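# Set turntable tracking force using counterweight and stylus gauge

## Task

The tonearm of this record player carries a freshly mounted cartridge and its counterweight is unadjusted. Adjust the counterweight so the tracking force matches the cartridge data sheet (manual point 7: 1.8 to 2.2 grams), using the stylus force gauge on the mat, then finish with the tonearm clamped in its rest and nothing moving. It fails if at any time the robot contacts the stylus; the stylus or the cartridge's front is pushed on hard; the stylus comes down on or strikes anything quickly; the stylus or cartridge touches the mat, platter or any fixed part of the player; or the counterweight is rotated while the stylus or cartridge is resting on the gauge. Nothing may be pushed or knocked off the table, and the result must hold without the robot keeping it there.

## Robot and tools

Robot: two 6-joint arms with parallel grippers, named left_arm and right_arm. They face each other across a table. left_arm's base is at (-0.022, +0.512, +0.073) m on the +y side; right_arm's base is at (-0.058, -0.457, +0.080) m. The names do not match the sides of any camera image.

Scene frame: origin at the table centre, +z up, table surface at z = +0.020 m. All printed gripper poses and velocities use this frame. end_effector_position is the point between the finger pads, 3 to 4 cm behind the tips; the fingers point along the gripper's +x and close along its y. Printed hand positions can be off, more so at long reach.

Record player facts (manual pictures 1 and 2, via show_instructions): turning the counterweight counterclockwise, viewed from the player's front, raises force by 3 g per full turn. Its ring scale (0 to 3 g, read at the stub's line) rotates with it and is not zeroed, so do not trust it as an absolute value. The clamp opens by pressing its short outer tail and closes by pushing the hook back over the tube. The cue lever pushed back lifts the lift bar; pushed forward it lowers the arm gently. The gauge reads the load on its tongue up to 5.00 g and goes blank above. Lowering the arm onto it with the cue lever is always gentle enough. A valid reading needs the stylus on the tongue, the lift bar clear of the tube and no gripper on tonearm or gauge. If unclamped in the rest, the tube's nose rises when force is negative; gripping the counterweight can also lift an unclamped tube. Target 1.8 to 2.2 g. Always lift the arm off the gauge before turning the weight.

execute_actions takes "actions": a list holding zero or one item, and optional "pictures" (boolean).
- Empty list: no command, just returns current state.
- Move: {"rows": [[...]], "steps": n}, n from 1 to 15 (default 15), each step 1/30 s. Each row holds 14 numbers for both arms together: left_arm's waist, shoulder, elbow, wrist pitch, wrist yaw, wrist roll, opening, then right_arm's same seven. Joint numbers are absolute target angles in radians (the same values Joint positions reports), not offsets. One row per step; the last row repeats if rows run out.
- Wait: {"steps": n} with n up to 300 and no rows; it returns after n steps counted from the previous result, reply time included.
Joint ranges per arm (rad): waist -3.054 to 3.054, shoulder 0.000 to 3.142, elbow 0.000 to 2.356, wrist pitch -1.571 to 1.571, wrist yaw -1.571 to 1.571, wrist roll -3.142 to 3.142. A call is refused (nothing sent) if a target exceeds an end by over 0.010 rad and is further out than the current angle. Real ends may differ by 0.010 rad; a target beyond a real end is clipped and the result may say "joint sent to its limit".
Opening: -1 to 1, +1 fully open (0.088 m pad gap), empty fingers meet near -0.80. Closing fully takes at least about 0.5 s. To hold something, command an opening well below grip_measured; the larger the gap, the harder the squeeze (about 34 N per pad max). Fast closes can squeeze harder.

Motion limits: each step the target is kept near the measured angle (0.211 rad for waist, shoulder, elbow; 0.213 wrist pitch; 0.267 wrist yaw; 0.228 wrist roll), and targets putting a gripper more than 70 mm from its current place are scaled back. Friction may leave joints short or ignore tiny moves, so check Joint positions after every move. Between calls arms keep heading to the last row until they settle or a step is HELD.

Result lines: the state line per arm gives pose (position m, quat_wxyz) and velocities; Joint positions and Joint velocities list six joints then the pad gap in m; grip_measured is the opening on the command scale; "joint command not followed" means the clearance check altered targets; HELD marks steps not sent. TORQUE FAULT means a joint hit its load limit (waist 18, shoulder 22.3, elbow 22.2, wrist pitch 5.86, wrist yaw 5.84, wrist roll 5.48 N m, held weight included) and the arm freezes 10 s. MOTOR HOT appears from 50 °C; at 95 °C an OVER-TEMPERATURE FAULT holds the arm and can cut its power. Avoid long loaded holds.

Cameras: cam_head_left, cam_head_right, cam_high, cam_low, cam_left_wrist, cam_right_wrist, each 504x504, with calibration given. zoom_image takes "camera" and "region" [x0, y0, x1, y1] in pixels (top-left origin, at most 504 by 504) for a detailed crop of the latest image; use it to read the gauge and ring. show_instructions returns the manual pictures; read_manual returns licence text only. finished_scene with "scene" (integer) ends that scene irreversibly and reports success.

Avoid: touching the stylus, letting the cartridge meet anything but the gauge gently, arms colliding with each other, hard pushes, drops and anything falling from the table. Move smoothly and briefly.

Each tool is called after ">>>" as name(argument=value, ...) on one line, values as JSON.

Reference images:

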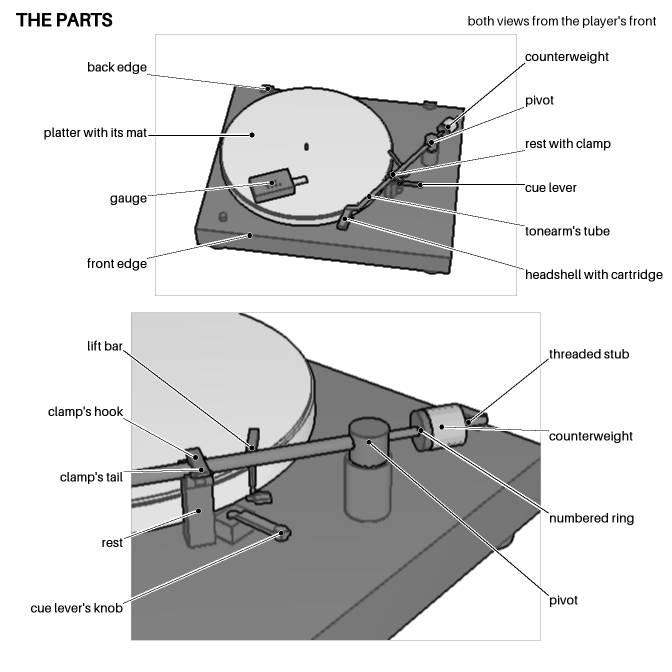

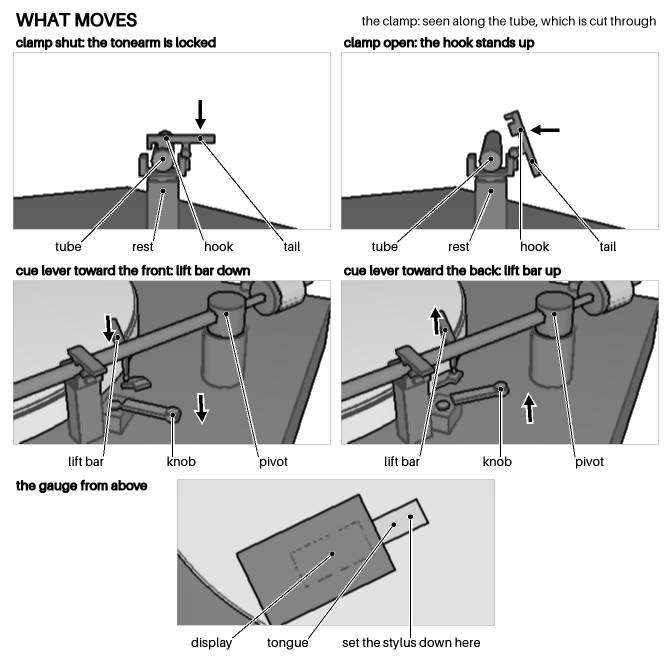

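## Session

>>> execute_actions(actions=[])

Scene clock: 0.00 s of 12600.00 s.
left_arm: end_effector_position=(+0.2132, +0.1062, +0.3777) grip_measured=+0.834 end_effector_quat_wxyz=(-0.388, +0.821, -0.321, -0.270) end_effector_velocity=(-0.001, +0.003, +0.002) end_effector_angular_velocity=(+0.009, -0.007, -0.003) | right_arm: end_effector_position=(+0.3370, -0.1419, +0.3764) grip_measured=+0.845 end_effector_quat_wxyz=(+0.785, +0.107, +0.292, +0.535) end_effector_velocity=(-0.005, +0.001, +0.001) end_effector_angular_velocity=(+0.010, +0.008, +0.032)
Joint positions: left_arm=[ 0.925  1.95   2.179 -1.147 -0.513 -3.015  0.08 ] | right_arm=[-1.592  1.831  1.677 -0.343 -0.764  0.178  0.08 ]
Joint velocities: left_arm=[-0.002 -0.007 -0.002 -0.007 -0.007  0.007 -0.   ] | right_arm=[-0.002 -0.002 -0.002 -0.007 -0.037 -0.007 -0.   ]
Heat: left arm: hottest waist 32 °C (+0.0 °C/min); right arm: hottest elbow 32 °C (+0.0 °C/min).

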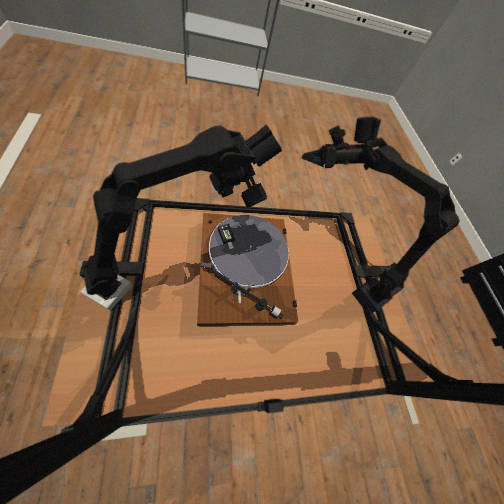

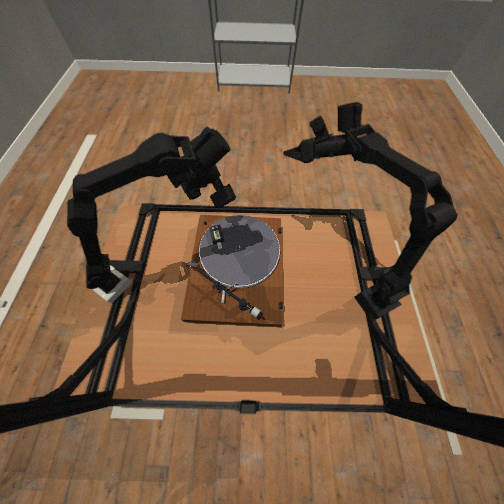

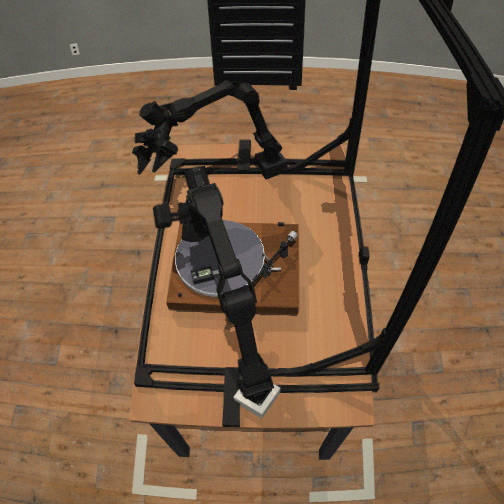

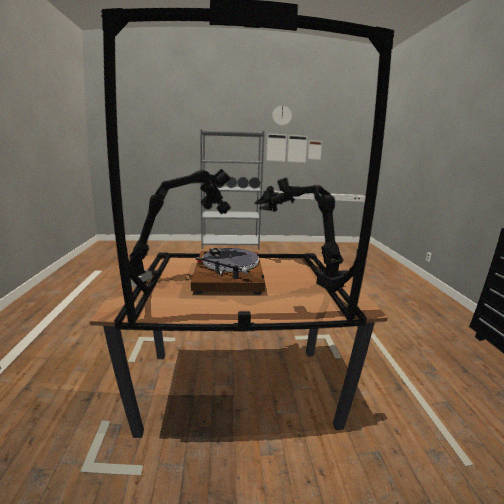

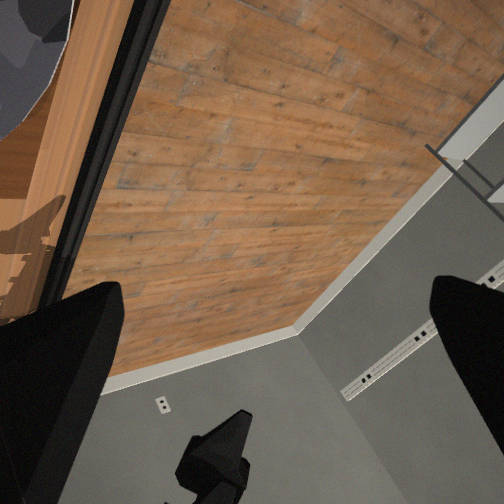

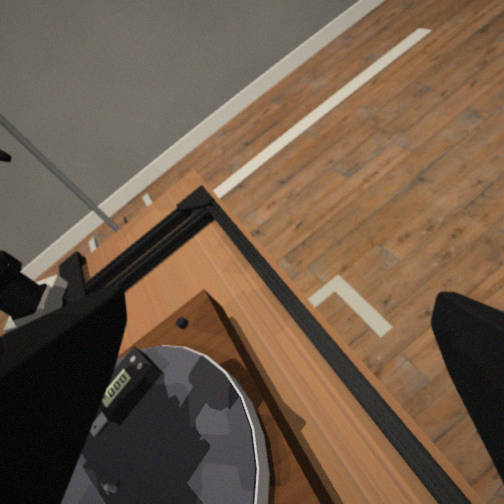

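>>> zoom_image(camera="cam_head_right", region=[170, 205, 300, 335])

>>> zoom_image(camera="cam_head_left", region=[185, 205, 315, 335])

>>> zoom_image(camera="cam_high", region=[160, 200, 310, 330])

>>> zoom_image(camera="cam_low", region=[180, 235, 280, 305])

Region (170, 205, 300, 335) of cam_head_right's 504x504 image, scaled by 3.877, with more detail than that image has.

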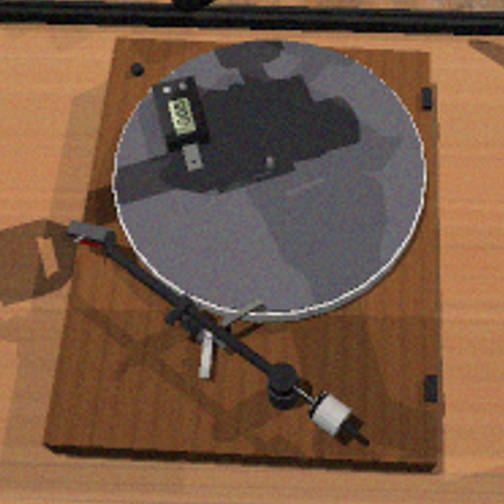

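Region (185, 205, 315, 335) of cam_head_left's 504x504 image, scaled by 3.877, with more detail than that image has.

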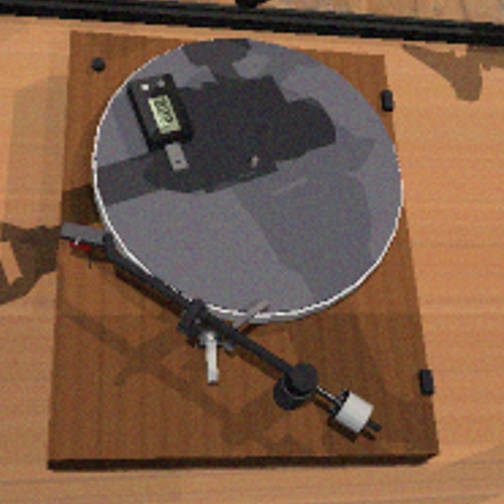

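Region (160, 200, 310, 330) of cam_high's 504x504 image, scaled by 3.360, with more detail than that image has; it fills the top 437 rows of this view, and the rest is white.

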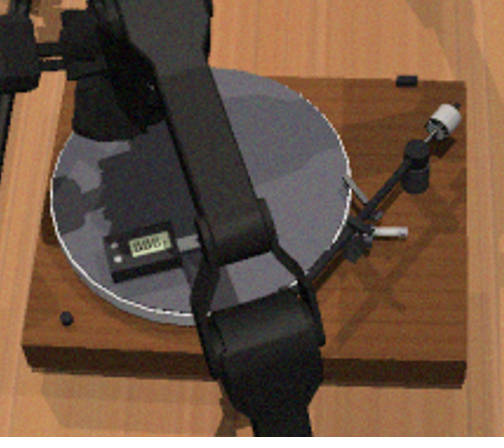

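Region (180, 235, 280, 305) of cam_low's 504x504 image, scaled by 5.040, with more detail than that image has; it fills the top 353 rows of this view, and the rest is white.

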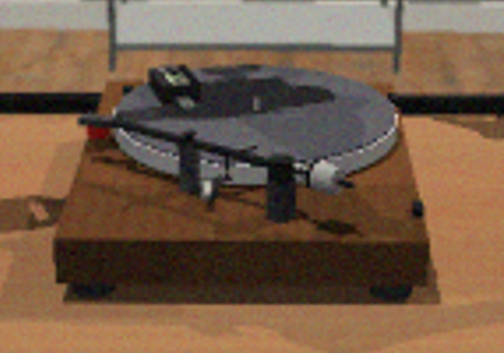

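>>> execute_actions(actions=[{"rows":[[0.47,1.784,1.785,-1.10,0,0,0.8,-1.0,1.1,0.8,0.2,0,0,0.8]],"steps":15}], pictures=false)

>>> execute_actions(actions=[{"steps":40}], pictures=false)

>>> execute_actions(actions=[{"rows":[[0.47,1.784,1.785,-1.10,0,0,0.8,0.237,1.5,0.8,0.7,1.361,0,0.8]],"steps":15}], pictures=false)

>>> execute_actions(actions=[{"steps":30}], pictures=false)

>>> execute_actions(actions=[{"rows":[[0.47,1.784,1.785,-1.10,0,0,0.8,0.237,2.1875,0.703,1.484,1.361,0,0.8]],"steps":15}], pictures=false)

>>> execute_actions(actions=[{"steps":30}])

Scene clock: 61.27 s of 12600.00 s.
left_arm: end_effector_position=(-0.0556, +0.0885, +0.2965) grip_measured=+0.800 end_effector_quat_wxyz=(-0.589, +0.377, -0.711, -0.078) end_effector_velocity=(-0.185, +0.047, -0.048) end_effector_angular_velocity=(+0.117, -0.698, -2.228) | right_arm: end_effector_position=(+0.1257, -0.1256, +0.4332) grip_measured=+0.800 end_effector_quat_wxyz=(+0.857, +0.002, +0.003, +0.515) end_effector_velocity=(-0.062, -0.209, -0.257) end_effector_angular_velocity=(-0.234, +0.107, -0.366)
Joint positions: left_arm=[ 0.473  1.81   1.805 -1.105 -0.015 -2.323  0.078] | right_arm=[-1.006  1.135  0.937  0.194 -0.031  0.006  0.078]
Joint velocities: left_arm=[-0.369 -0.051 -0.203  0.007  0.212  1.971 -0.   ] | right_arm=[ 0.022 -0.911 -1.306  0.139  0.388 -0.022 -0.   ]
Heat: left arm: hottest shoulder 43 °C (+11.1 °C/min); right arm: hottest shoulder 39 °C (+7.1 °C/min).
Steps of this call (steps 1 to 90: nothing new was sent; then 57.77 s passed at rest; steps 91 to 105: all 15 steps of this action). Readings (joint positions):
91: left_arm=[0.920 1.935 2.155 -1.133 -0.485 -2.985] | right_arm=[-1.580 1.805 1.644 -0.294 -0.706 0.147]
92: left_arm=[0.900 1.916 2.122 -1.129 -0.439 -2.947] | right_arm=[-1.550 1.772 1.593 -0.251 -0.634 0.112]
94: left_arm=[0.838 1.880 2.057 -1.125 -0.350 -2.873] | right_arm=[-1.460 1.691 1.492 -0.155 -0.514 0.067]
98: left_arm=[0.696 1.833 1.941 -1.112 -0.182 -2.729] | right_arm=[-1.241 1.504 1.302 0.050 -0.264 0.024]
105: the state above

Scene clock: 62.60 s of 12600.00 s.
left_arm: end_effector_position=(-0.0590, +0.0917, +0.3000) grip_measured=+0.800 end_effector_quat_wxyz=(+0.579, +0.381, +0.358, -0.625) end_effector_velocity=(+0.000, +0.002, -0.001) end_effector_angular_velocity=(+0.001, -0.070, -0.123) | right_arm: end_effector_position=(+0.1240, -0.1341, +0.3835) grip_measured=+0.800 end_effector_quat_wxyz=(+0.862, -0.023, +0.044, +0.505) end_effector_velocity=(+0.001, -0.002, -0.002) end_effector_angular_velocity=(-0.003, +0.009, -0.010)
Joint positions: left_arm=[ 0.469  1.793  1.795 -1.102 -0.002 -0.017  0.078] | right_arm=[-1.002  1.105  0.807  0.199 -0.005  0.004  0.078]
Joint velocities: left_arm=[-0.002 -0.002 -0.002 -0.007 -0.007  0.139  0.   ] | right_arm=[-0.002 -0.002 -0.002 -0.007  0.007  0.007 -0.   ]
Heat: left arm: hottest shoulder 43 °C (+10.1 °C/min); right arm: hottest shoulder 38 °C (+5.0 °C/min).
Steps of this call (steps 1 to 40: the robot went on to your last target). Readings (joint positions):
1: left_arm=[0.465 1.808 1.800 -1.105 -0.011 -2.257] | right_arm=[-1.005 1.114 0.901 0.196 -0.021 0.005]
2: left_arm=[0.463 1.806 1.797 -1.104 -0.008 -2.191] | right_arm=[-1.005 1.107 0.873 0.197 -0.016 0.005]
4: left_arm=[0.466 1.801 1.796 -1.103 -0.006 -2.061] | right_arm=[-1.005 1.108 0.832 0.193 -0.010 0.005]
8: left_arm=[0.469 1.793 1.796 -1.102 -0.004 -1.800] | right_arm=[-1.003 1.110 0.807 0.196 -0.006 0.004]
40: the state above

Scene clock: 63.10 s of 12600.00 s.
left_arm: end_effector_position=(-0.0590, +0.0917, +0.3000) grip_measured=+0.800 end_effector_quat_wxyz=(+0.577, +0.385, +0.354, -0.627) end_effector_velocity=(+0.000, +0.001, -0.003) end_effector_angular_velocity=(+0.011, -0.011, -0.006) | right_arm: end_effector_position=(-0.0535, -0.0724, +0.3343) grip_measured=+0.800 end_effector_quat_wxyz=(+0.922, -0.002, +0.001, +0.386) end_effector_velocity=(-0.456, -0.227, -0.000) end_effector_angular_velocity=(-0.011, -0.025, -0.425)
Joint positions: left_arm=[ 0.469  1.793  1.795 -1.102 -0.002 -0.004  0.078] | right_arm=[-0.137  1.499  0.799  0.692  1.127  0.003  0.078]
Joint velocities: left_arm=[-0.002  0.002 -0.002 -0.007 -0.007  0.007  0.   ] | right_arm=[ 1.81   0.002 -0.002 -0.007  2.234 -0.007 -0.   ]
Heat: left arm: hottest shoulder 43 °C (+10.2 °C/min); right arm: hottest shoulder 38 °C (+5.1 °C/min).
Steps of this call (steps 1 to 15: all 15 steps of this action). Readings (joint positions):
1: left_arm=[0.469 1.793 1.795 -1.102 -0.002 -0.013] | right_arm=[-0.971 1.140 0.805 0.258 0.078 0.005]
2: left_arm=[0.469 1.793 1.795 -1.102 -0.002 -0.010] | right_arm=[-0.916 1.187 0.810 0.335 0.161 0.004]
4: left_arm=[0.469 1.793 1.795 -1.102 -0.002 -0.007] | right_arm=[-0.799 1.297 0.816 0.449 0.301 0.004]
8: left_arm=[0.469 1.793 1.795 -1.102 -0.002 -0.005] | right_arm=[-0.565 1.473 0.804 0.623 0.598 0.004]
15: the state above

Scene clock: 64.10 s of 12600.00 s.
left_arm: end_effector_position=(-0.0590, +0.0918, +0.3000) grip_measured=+0.800 end_effector_quat_wxyz=(+0.577, +0.385, +0.354, -0.627) end_effector_velocity=(-0.000, -0.002, +0.004) end_effector_angular_velocity=(-0.017, -0.002, +0.007) | right_arm: end_effector_position=(-0.1635, -0.1139, +0.3352) grip_measured=+0.800 end_effector_quat_wxyz=(+0.893, +0.001, +0.000, +0.451) end_effector_velocity=(-0.001, -0.000, -0.001) end_effector_angular_velocity=(-0.019, -0.023, +0.010)
Joint positions: left_arm=[ 0.469  1.793  1.794 -1.102 -0.002 -0.004  0.078] | right_arm=[0.234 1.499 0.799 0.698 1.356 0.003 0.078]
Joint velocities: left_arm=[-0.002 -0.002  0.007  0.007 -0.007 -0.007 -0.   ] | right_arm=[ 0.002 -0.002 -0.002 -0.007 -0.007 -0.022 -0.   ]
Heat: left arm: hottest shoulder 44 °C (+11.2 °C/min); right arm: hottest shoulder 38 °C (+5.1 °C/min).
Steps of this call (steps 1 to 30: the robot went on to your last target). Readings (joint positions):
1: left_arm=[0.469 1.793 1.795 -1.102 -0.002 -0.004] | right_arm=[-0.077 1.499 0.799 0.692 1.195 0.003]
2: left_arm=[0.469 1.793 1.795 -1.102 -0.002 -0.004] | right_arm=[-0.017 1.499 0.799 0.694 1.246 0.003]
4: left_arm=[0.469 1.793 1.795 -1.102 -0.002 -0.004] | right_arm=[0.104 1.499 0.799 0.698 1.302 0.003]
8: left_arm=[0.469 1.793 1.795 -1.102 -0.002 -0.004] | right_arm=[0.227 1.499 0.799 0.698 1.340 0.003]
30: the state above
All arms were judged still, so your last target was given up. Only a new action makes them travel on or press farther. Fingers that are still opening or closing keep moving.

Scene clock: 64.60 s of 12600.00 s.
left_arm: end_effector_position=(-0.0590, +0.0917, +0.3000) grip_measured=+0.800 end_effector_quat_wxyz=(+0.577, +0.385, +0.354, -0.627) end_effector_velocity=(+0.002, +0.002, -0.001) end_effector_angular_velocity=(+0.006, -0.017, +0.014) | right_arm: end_effector_position=(-0.1806, -0.0947, +0.1617) grip_measured=+0.800 end_effector_quat_wxyz=(+0.894, -0.010, -0.003, +0.449) end_effector_velocity=(+0.001, -0.002, -0.002) end_effector_angular_velocity=(+0.181, +0.157, -0.005)
Joint positions: left_arm=[ 0.469  1.793  1.794 -1.102 -0.002 -0.004  0.078] | right_arm=[ 0.235  2.173  0.702  1.452  1.362 -0.001  0.078]
Joint velocities: left_arm=[-0.002 -0.002 -0.002 -0.007 -0.022 -0.007 -0.   ] | right_arm=[ 0.002  0.115  0.002  0.359  0.007 -0.007 -0.   ]
Heat: left arm: hottest shoulder 44 °C (+11.1 °C/min); right arm: hottest shoulder 38 °C (+5.0 °C/min).
Steps of this call (steps 1 to 15: all 15 steps of this action). Readings (joint positions):
1: left_arm=[0.469 1.793 1.794 -1.102 -0.002 -0.004] | right_arm=[0.234 1.528 0.789 0.759 1.359 0.001]
2: left_arm=[0.469 1.793 1.794 -1.102 -0.002 -0.004] | right_arm=[0.234 1.567 0.780 0.828 1.362 0.000]
4: left_arm=[0.469 1.793 1.794 -1.102 -0.002 -0.004] | right_arm=[0.235 1.678 0.754 0.944 1.362 0.000]
8: left_arm=[0.469 1.793 1.794 -1.102 -0.002 -0.004] | right_arm=[0.235 1.937 0.715 1.188 1.362 0.000]
15: the state above

Scene clock: 65.60 s of 12600.00 s.
left_arm: end_effector_position=(-0.0590, +0.0917, +0.3000) grip_measured=+0.800 end_effector_quat_wxyz=(+0.577, +0.385, +0.354, -0.627) end_effector_velocity=(+0.000, +0.005, -0.002) end_effector_angular_velocity=(+0.022, -0.005, +0.007) | right_arm: end_effector_position=(-0.1804, -0.0948, +0.1626) grip_measured=+0.800 end_effector_quat_wxyz=(+0.894, +0.001, +0.000, +0.449) end_effector_velocity=(-0.002, +0.003, -0.001) end_effector_angular_velocity=(-0.010, -0.011, +0.020)
Joint positions: left_arm=[ 0.469  1.793  1.794 -1.102 -0.002 -0.004  0.078] | right_arm=[ 0.235  2.179  0.702  1.482  1.362 -0.002  0.078]
Joint velocities: left_arm=[-0.002 -0.002 -0.002 -0.022 -0.007 -0.007  0.   ] | right_arm=[-0.002  0.002  0.002 -0.007 -0.022 -0.007 -0.   ]
Heat: left arm: hottest shoulder 44 °C (+10.1 °C/min); right arm: hottest shoulder 38 °C (+5.0 °C/min).
Steps of this call (steps 1 to 30: the robot went on to your last target). Readings (joint positions):
1: left_arm=[0.469 1.793 1.794 -1.102 -0.002 -0.004] | right_arm=[0.235 2.175 0.702 1.463 1.362 -0.002]
2: left_arm=[0.469 1.793 1.794 -1.102 -0.002 -0.004] | right_arm=[0.235 2.175 0.702 1.469 1.362 -0.002]
4: left_arm=[0.469 1.793 1.794 -1.102 -0.002 -0.004] | right_arm=[0.235 2.176 0.702 1.476 1.362 -0.002]
8: left_arm=[0.469 1.793 1.794 -1.102 -0.002 -0.004] | right_arm=[0.235 2.179 0.702 1.480 1.362 -0.002]
30: the state above
All arms were judged still, so your last target was given up. Only a new action makes them travel on or press farther. Fingers that are still opening or closing keep moving.
camera_calibration (this result's frames):
cam_left_wrist: T_world_to_cam=[[-0.992429, 0.119936, 0.0264763, -0.0694064], [0.117189, 0.989183, -0.0882284, -0.0359218], [-0.0367717, -0.0844577, -0.995748, 0.383658], [0, 0, 0, 1]] pos_world=[-0.0505634, 0.0762604, 0.380695]
cam_right_wrist: T_world_to_cam=[[0.794614, -0.606571, 0.0256875, 0.089681], [-0.213027, -0.318188, -0.923784, 0.107649], [0.568514, 0.728579, -0.382052, 0.310145], [0, 0, 0, 1]] pos_world=[-0.224652, -0.137315, 0.215632]

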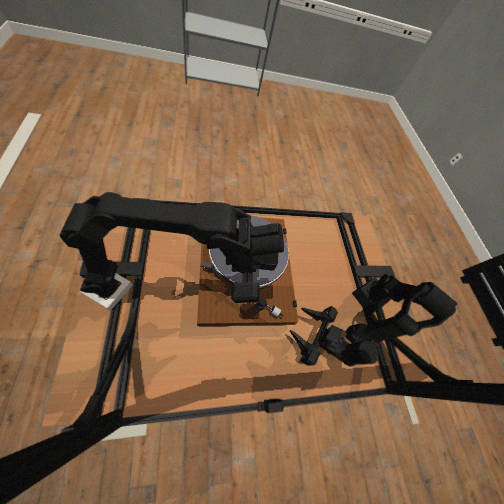

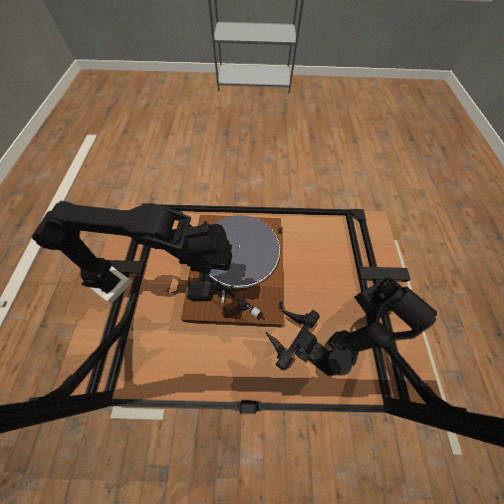

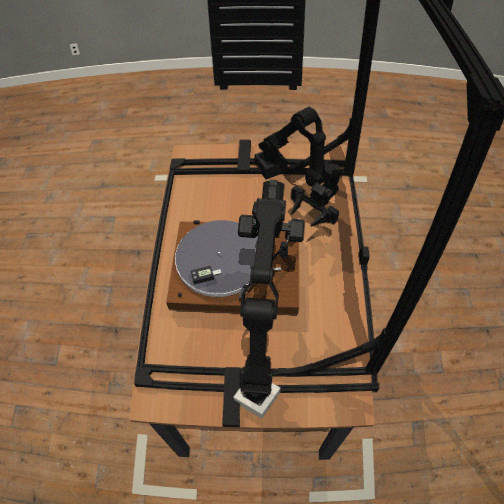

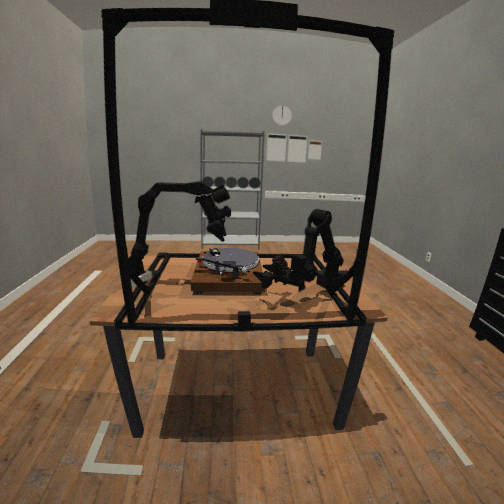

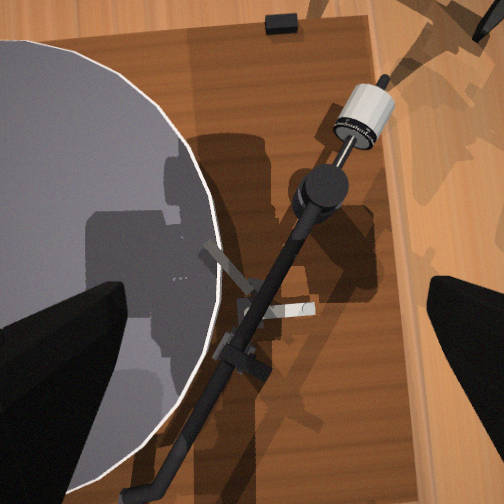

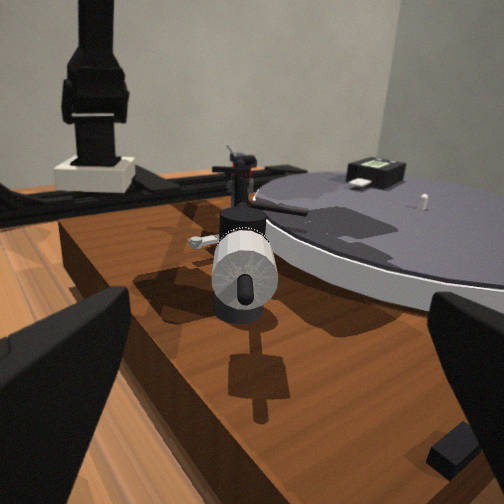

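>>> zoom_image(camera="cam_left_wrist", region=[180, 220, 380, 420])

>>> zoom_image(camera="cam_right_wrist", region=[170, 130, 330, 330])

>>> zoom_image(camera="cam_left_wrist", region=[290, 60, 430, 220])

Region (180, 220, 380, 420) of cam_left_wrist's 504x504 image, scaled by 2.520, with more detail than that image has.

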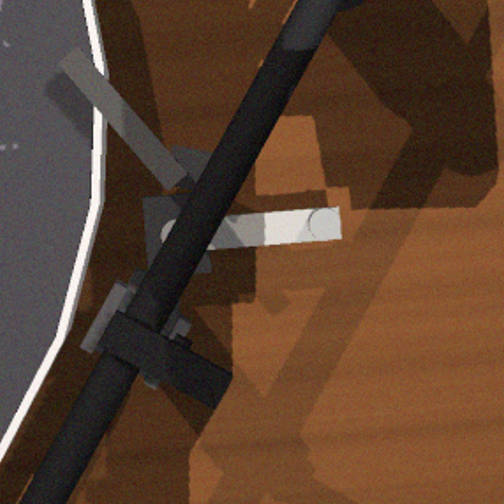

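Region (170, 130, 330, 330) of cam_right_wrist's 504x504 image, scaled by 2.520, with more detail than that image has; it fills the left 403 columns of this view, and the rest is white.

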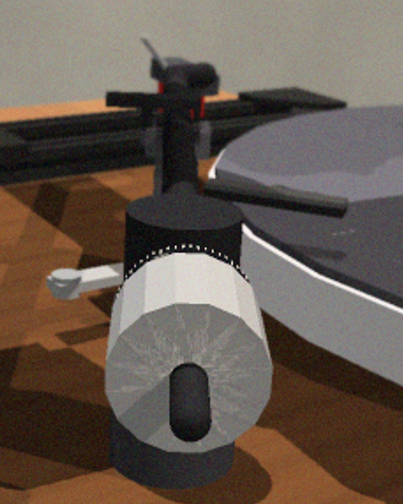

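Region (290, 60, 430, 220) of cam_left_wrist's 504x504 image, scaled by 3.150, with more detail than that image has; it fills the left 441 columns of this view, and the rest is white.

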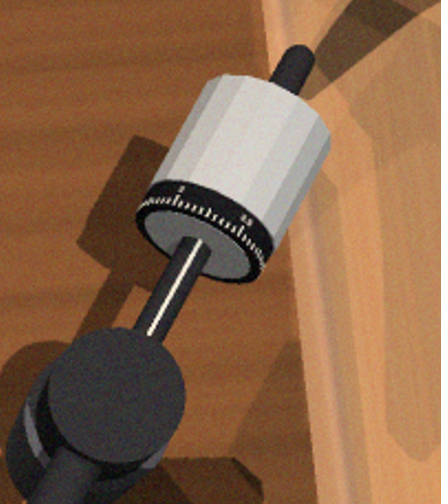

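>>> execute_actions(actions=[{"rows":[[0.464,1.778,1.479,-1.001,0,0,-1,0.237,2.1875,0.703,1.484,1.361,0,0.8]],"steps":15}], pictures=false)

>>> execute_actions(actions=[{"steps":20}])

Scene clock: 100.03 s of 12600.00 s.
left_arm: end_effector_position=(-0.0565, +0.1277, +0.2089) grip_measured=-0.799 end_effector_quat_wxyz=(+0.538, +0.447, +0.410, -0.585) end_effector_velocity=(-0.002, +0.003, +0.001) end_effector_angular_velocity=(+0.004, +0.013, +0.017) | right_arm: end_effector_position=(-0.1804, -0.0948, +0.1625) grip_measured=+0.800 end_effector_quat_wxyz=(+0.894, +0.001, +0.000, +0.449) end_effector_velocity=(+0.000, +0.003, +0.001) end_effector_angular_velocity=(-0.015, -0.019, +0.015)
Joint positions: left_arm=[ 0.468  1.786  1.485 -1.002 -0.002 -0.004  0.   ] | right_arm=[ 0.235  2.18   0.702  1.482  1.362 -0.002  0.078]
Joint velocities: left_arm=[-0.002 -0.007 -0.002 -0.007  0.007 -0.022  0.   ] | right_arm=[-0.007 -0.007 -0.002 -0.007 -0.022 -0.022 -0.   ]
Heat: left arm: hottest shoulder 46 °C (+5.1 °C/min); right arm: hottest shoulder 37 °C (+0.0 °C/min).
Steps of this call (steps 1 to 90: nothing new was sent; then 30.93 s passed at rest; steps 91 to 105: all 15 steps of this action). Readings (joint positions):
91: left_arm=[0.469 1.786 1.754 -1.060 -0.002 -0.004] | right_arm=[0.235 2.180 0.702 1.482 1.362 -0.002]
92: left_arm=[0.469 1.773 1.705 -1.038 -0.001 -0.004] | right_arm=[0.235 2.180 0.702 1.482 1.362 -0.002]
94: left_arm=[0.469 1.764 1.604 -1.028 -0.002 -0.004] | right_arm=[0.235 2.180 0.702 1.482 1.362 -0.002]
98: left_arm=[0.468 1.792 1.496 -1.014 -0.002 -0.004] | right_arm=[0.235 2.180 0.702 1.482 1.362 -0.002]
105: the state above

Scene clock: 100.70 s of 12600.00 s.
left_arm: end_effector_position=(-0.0565, +0.1277, +0.2091) grip_measured=-0.799 end_effector_quat_wxyz=(+0.538, +0.446, +0.410, -0.586) end_effector_velocity=(+0.002, +0.002, -0.000) end_effector_angular_velocity=(+0.007, -0.010, -0.003) | right_arm: end_effector_position=(-0.1805, -0.0948, +0.1626) grip_measured=+0.800 end_effector_quat_wxyz=(+0.894, +0.001, +0.000, +0.449) end_effector_velocity=(+0.004, -0.002, -0.002) end_effector_angular_velocity=(-0.014, -0.014, -0.024)
Joint positions: left_arm=[ 0.468  1.785  1.485 -1.002 -0.002 -0.004  0.   ] | right_arm=[ 0.235  2.18   0.702  1.482  1.362 -0.002  0.078]
Joint velocities: left_arm=[ 0.002 -0.002 -0.002 -0.007 -0.007  0.007  0.   ] | right_arm=[-0.002  0.002 -0.002 -0.007  0.022 -0.007 -0.   ]
Heat: left arm: hottest shoulder 46 °C (+5.0 °C/min); right arm: hottest shoulder 37 °C (+0.0 °C/min).
Steps of this call (steps 1 to 15: the robot went on to your last target; steps 16 to 20: nothing new was sent). Readings (joint positions):
1: left_arm=[0.468 1.786 1.485 -1.002 -0.002 -0.004] | right_arm=[0.235 2.180 0.702 1.482 1.362 -0.002]
2: left_arm=[0.468 1.786 1.485 -1.002 -0.002 -0.004] | right_arm=[0.235 2.180 0.702 1.482 1.362 -0.002]
4: left_arm=[0.468 1.785 1.485 -1.002 -0.002 -0.004] | right_arm=[0.235 2.180 0.702 1.482 1.362 -0.002]
8: left_arm=[0.468 1.786 1.485 -1.002 -0.002 -0.004] | right_arm=[0.235 2.180 0.702 1.482 1.362 -0.002]
20: the state above
All arms were judged still, so your last target was given up. Only a new action makes them travel on or press farther. Fingers that are still opening or closing keep moving.
camera_calibration (this result's frames):
cam_left_wrist: T_world_to_cam=[[-0.992736, 0.115866, 0.0324171, -0.0695113], [0.118826, 0.98645, 0.113125, -0.121521], [-0.0188705, 0.116155, -0.993052, 0.271069], [0, 0, 0, 1]] pos_world=[-0.0494513, 0.0964419, 0.285186]
cam_right_wrist: T_world_to_cam=[[0.794621, -0.606578, 0.0253135, 0.0898236], [-0.213259, -0.317923, -0.923821, 0.107628], [0.568418, 0.728689, -0.381987, 0.310106], [0, 0, 0, 1]] pos_world=[-0.224693, -0.137268, 0.215611]

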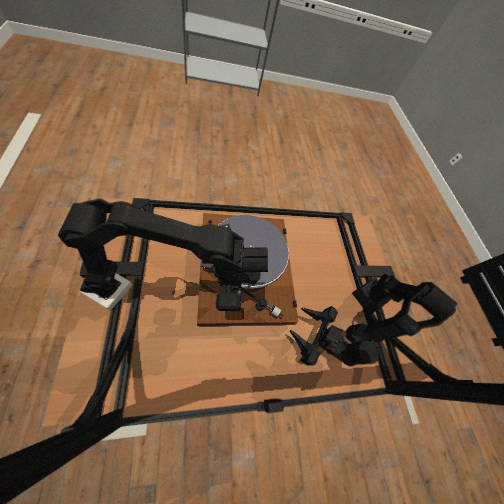

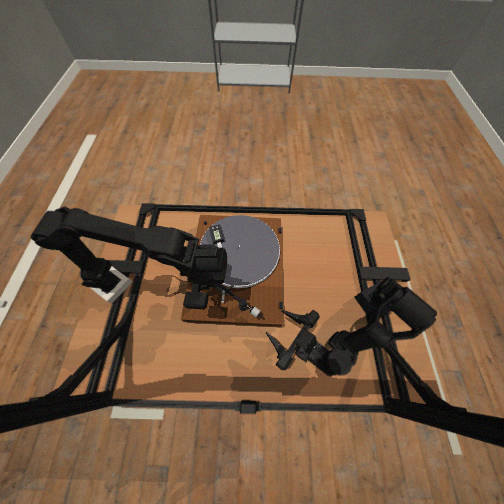

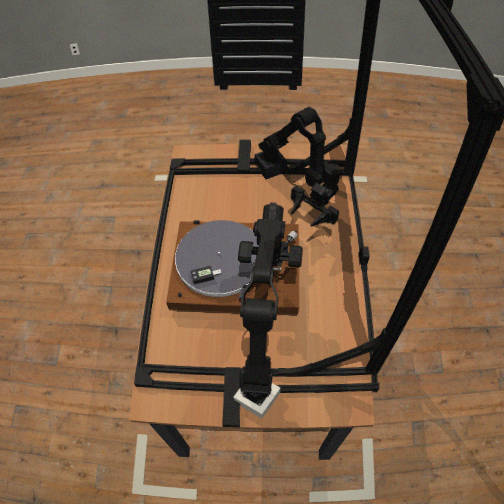

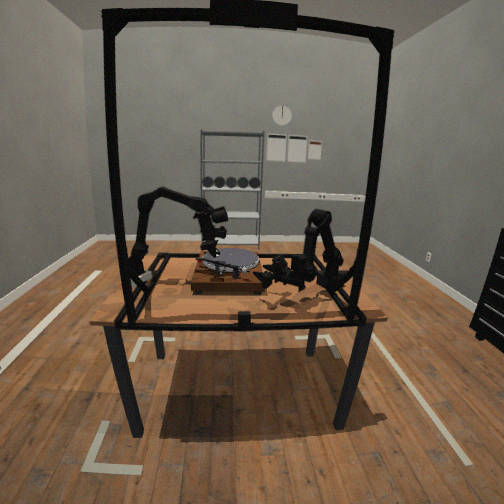

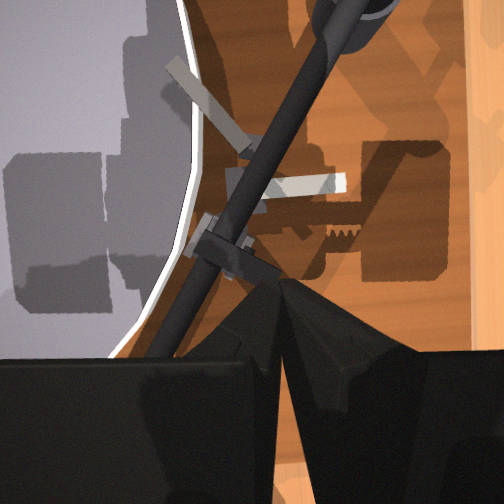

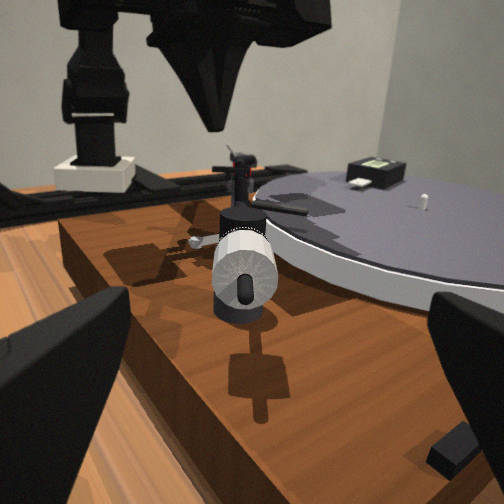

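>>> zoom_image(camera="cam_left_wrist", region=[170, 180, 350, 340])

>>> zoom_image(camera="cam_right_wrist", region=[180, 90, 300, 220])

Region (170, 180, 350, 340) of cam_left_wrist's 504x504 image, scaled by 2.800, with more detail than that image has.

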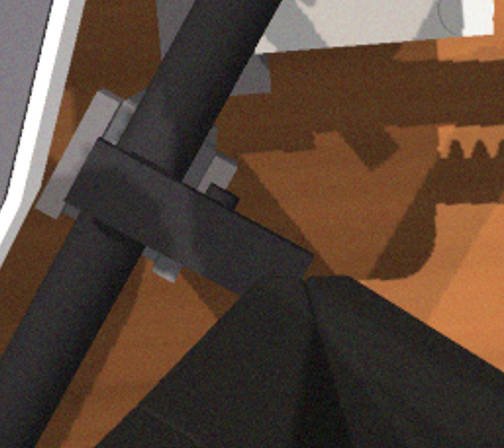

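Region (180, 90, 300, 220) of cam_right_wrist's 504x504 image, scaled by 3.877, with more detail than that image has; it fills the left 465 columns of this view, and the rest is white.

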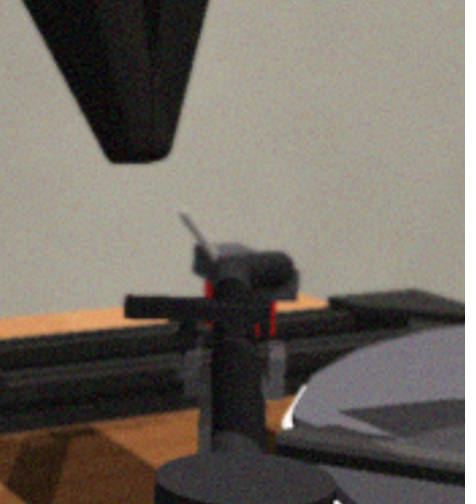

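>>> execute_actions(actions=[{"rows":[[0.466,1.79,1.46,-0.97,0,0,-1,0.237,2.1875,0.703,1.484,1.361,0,0.8],[0.466,1.79,1.46,-0.97,0,0,-1,0.237,2.1875,0.703,1.484,1.361,0,0.8],[0.466,1.79,1.46,-0.97,0,0,-1,0.237,2.1875,0.703,1.484,1.361,0,0.8],[0.466,1.795,1.435,-0.94,0,0,-1,0.237,2.1875,0.703,1.484,1.361,0,0.8],[0.466,1.795,1.435,-0.94,0,0,-1,0.237,2.1875,0.703,1.484,1.361,0,0.8],[0.466,1.795,1.435,-0.94,0,0,-1,0.237,2.1875,0.703,1.484,1.361,0,0.8],[0.466,1.798,1.411,-0.913,0,0,-1,0.237,2.1875,0.703,1.484,1.361,0,0.8]],"steps":15}])

>>> zoom_image(camera="cam_right_wrist", region=[180, 90, 300, 220])

Scene clock: 112.13 s of 12600.00 s.
left_arm: end_effector_position=(-0.0567, +0.1247, +0.1917) grip_measured=-0.799 end_effector_quat_wxyz=(+0.541, +0.442, +0.406, -0.589) end_effector_velocity=(+0.002, -0.004, +0.001) end_effector_angular_velocity=(-0.024, -0.021, -0.003) | right_arm: end_effector_position=(-0.1805, -0.0948, +0.1624) grip_measured=+0.800 end_effector_quat_wxyz=(+0.894, +0.001, +0.000, +0.449) end_effector_velocity=(-0.001, +0.002, -0.002) end_effector_angular_velocity=(-0.021, -0.020, +0.020)
Joint positions: left_arm=[ 0.468  1.792  1.421 -0.917 -0.002 -0.004  0.   ] | right_arm=[ 0.235  2.18   0.702  1.482  1.362 -0.002  0.078]
Joint velocities: left_arm=[-0.002 -0.002 -0.002  0.022 -0.022  0.007  0.   ] | right_arm=[-0.002 -0.002 -0.002 -0.022 -0.022 -0.007 -0.   ]
Heat: left arm: hottest shoulder 46 °C (+4.1 °C/min); right arm: hottest shoulder 37 °C (-1.0 °C/min).
Steps of this call (steps 1 to 90: nothing new was sent; then 7.93 s passed at rest; steps 91 to 105: all 15 steps of this action). Readings (joint positions):
91: left_arm=[0.468 1.785 1.482 -0.997 -0.002 -0.004] | right_arm=[0.235 2.180 0.702 1.482 1.362 -0.002]
92: left_arm=[0.468 1.785 1.479 -0.988 -0.002 -0.004] | right_arm=[0.235 2.180 0.702 1.482 1.362 -0.002]
94: left_arm=[0.468 1.785 1.470 -0.970 -0.002 -0.004] | right_arm=[0.235 2.180 0.702 1.482 1.362 -0.002]
98: left_arm=[0.468 1.787 1.440 -0.935 -0.002 -0.004] | right_arm=[0.235 2.180 0.702 1.482 1.362 -0.002]
105: the state above
camera_calibration (this result's frames):
cam_left_wrist: T_world_to_cam=[[-0.992656, 0.116683, 0.0319235, -0.0688688], [0.119311, 0.987899, 0.0991008, -0.114017], [-0.0199738, 0.102182, -0.994565, 0.256138], [0, 0, 0, 1]] pos_world=[-0.0496435, 0.0945005, 0.268243]
cam_right_wrist: T_world_to_cam=[[0.794614, -0.606571, 0.0256875, 0.0897576], [-0.213027, -0.318188, -0.923784, 0.10752], [0.568514, 0.728579, -0.382052, 0.310076], [0, 0, 0, 1]] pos_world=[-0.224701, -0.137259, 0.215485]

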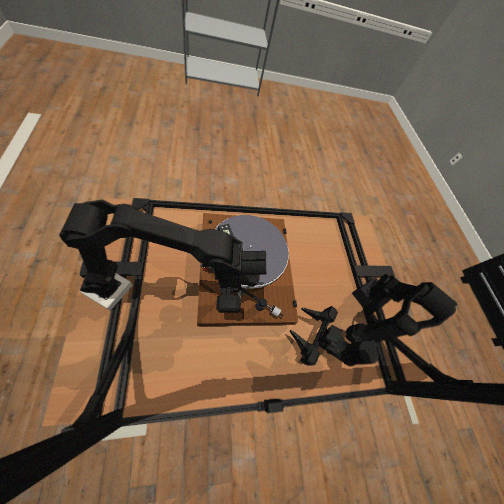

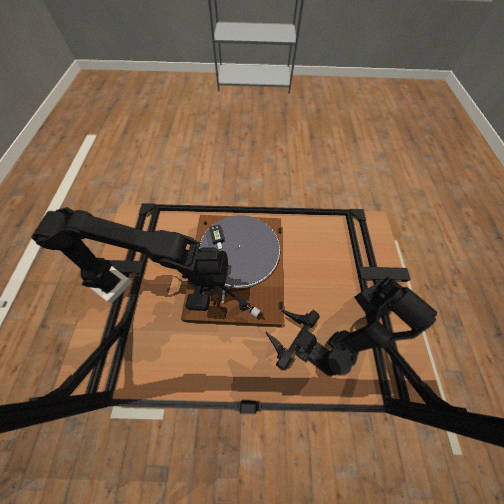

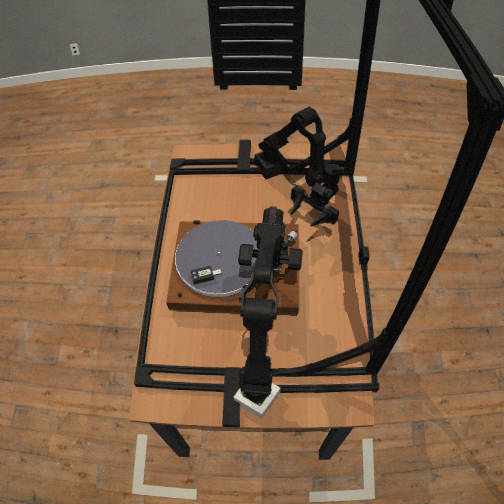

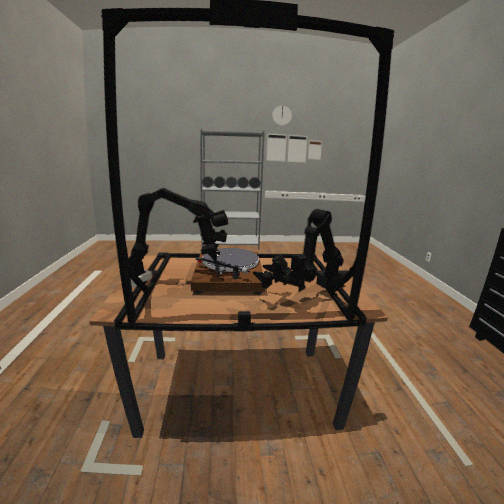

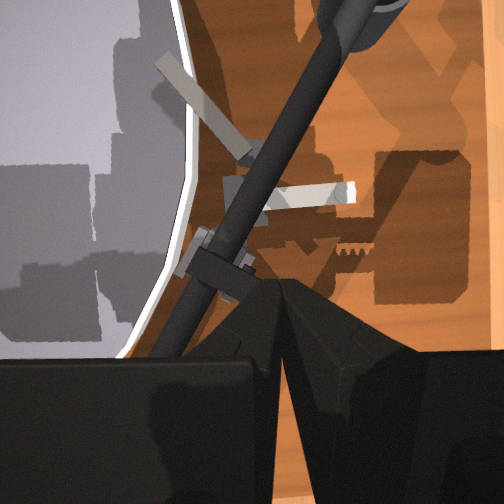

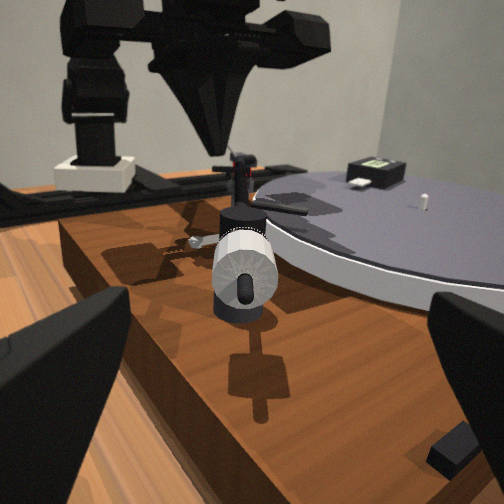

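Region (180, 90, 300, 220) of cam_right_wrist's 504x504 image, scaled by 3.877, with more detail than that image has; it fills the left 465 columns of this view, and the rest is white.

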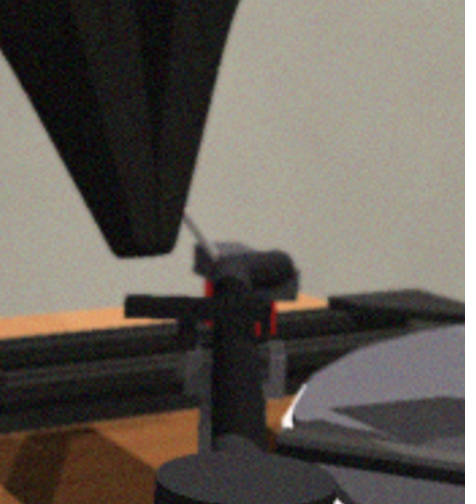

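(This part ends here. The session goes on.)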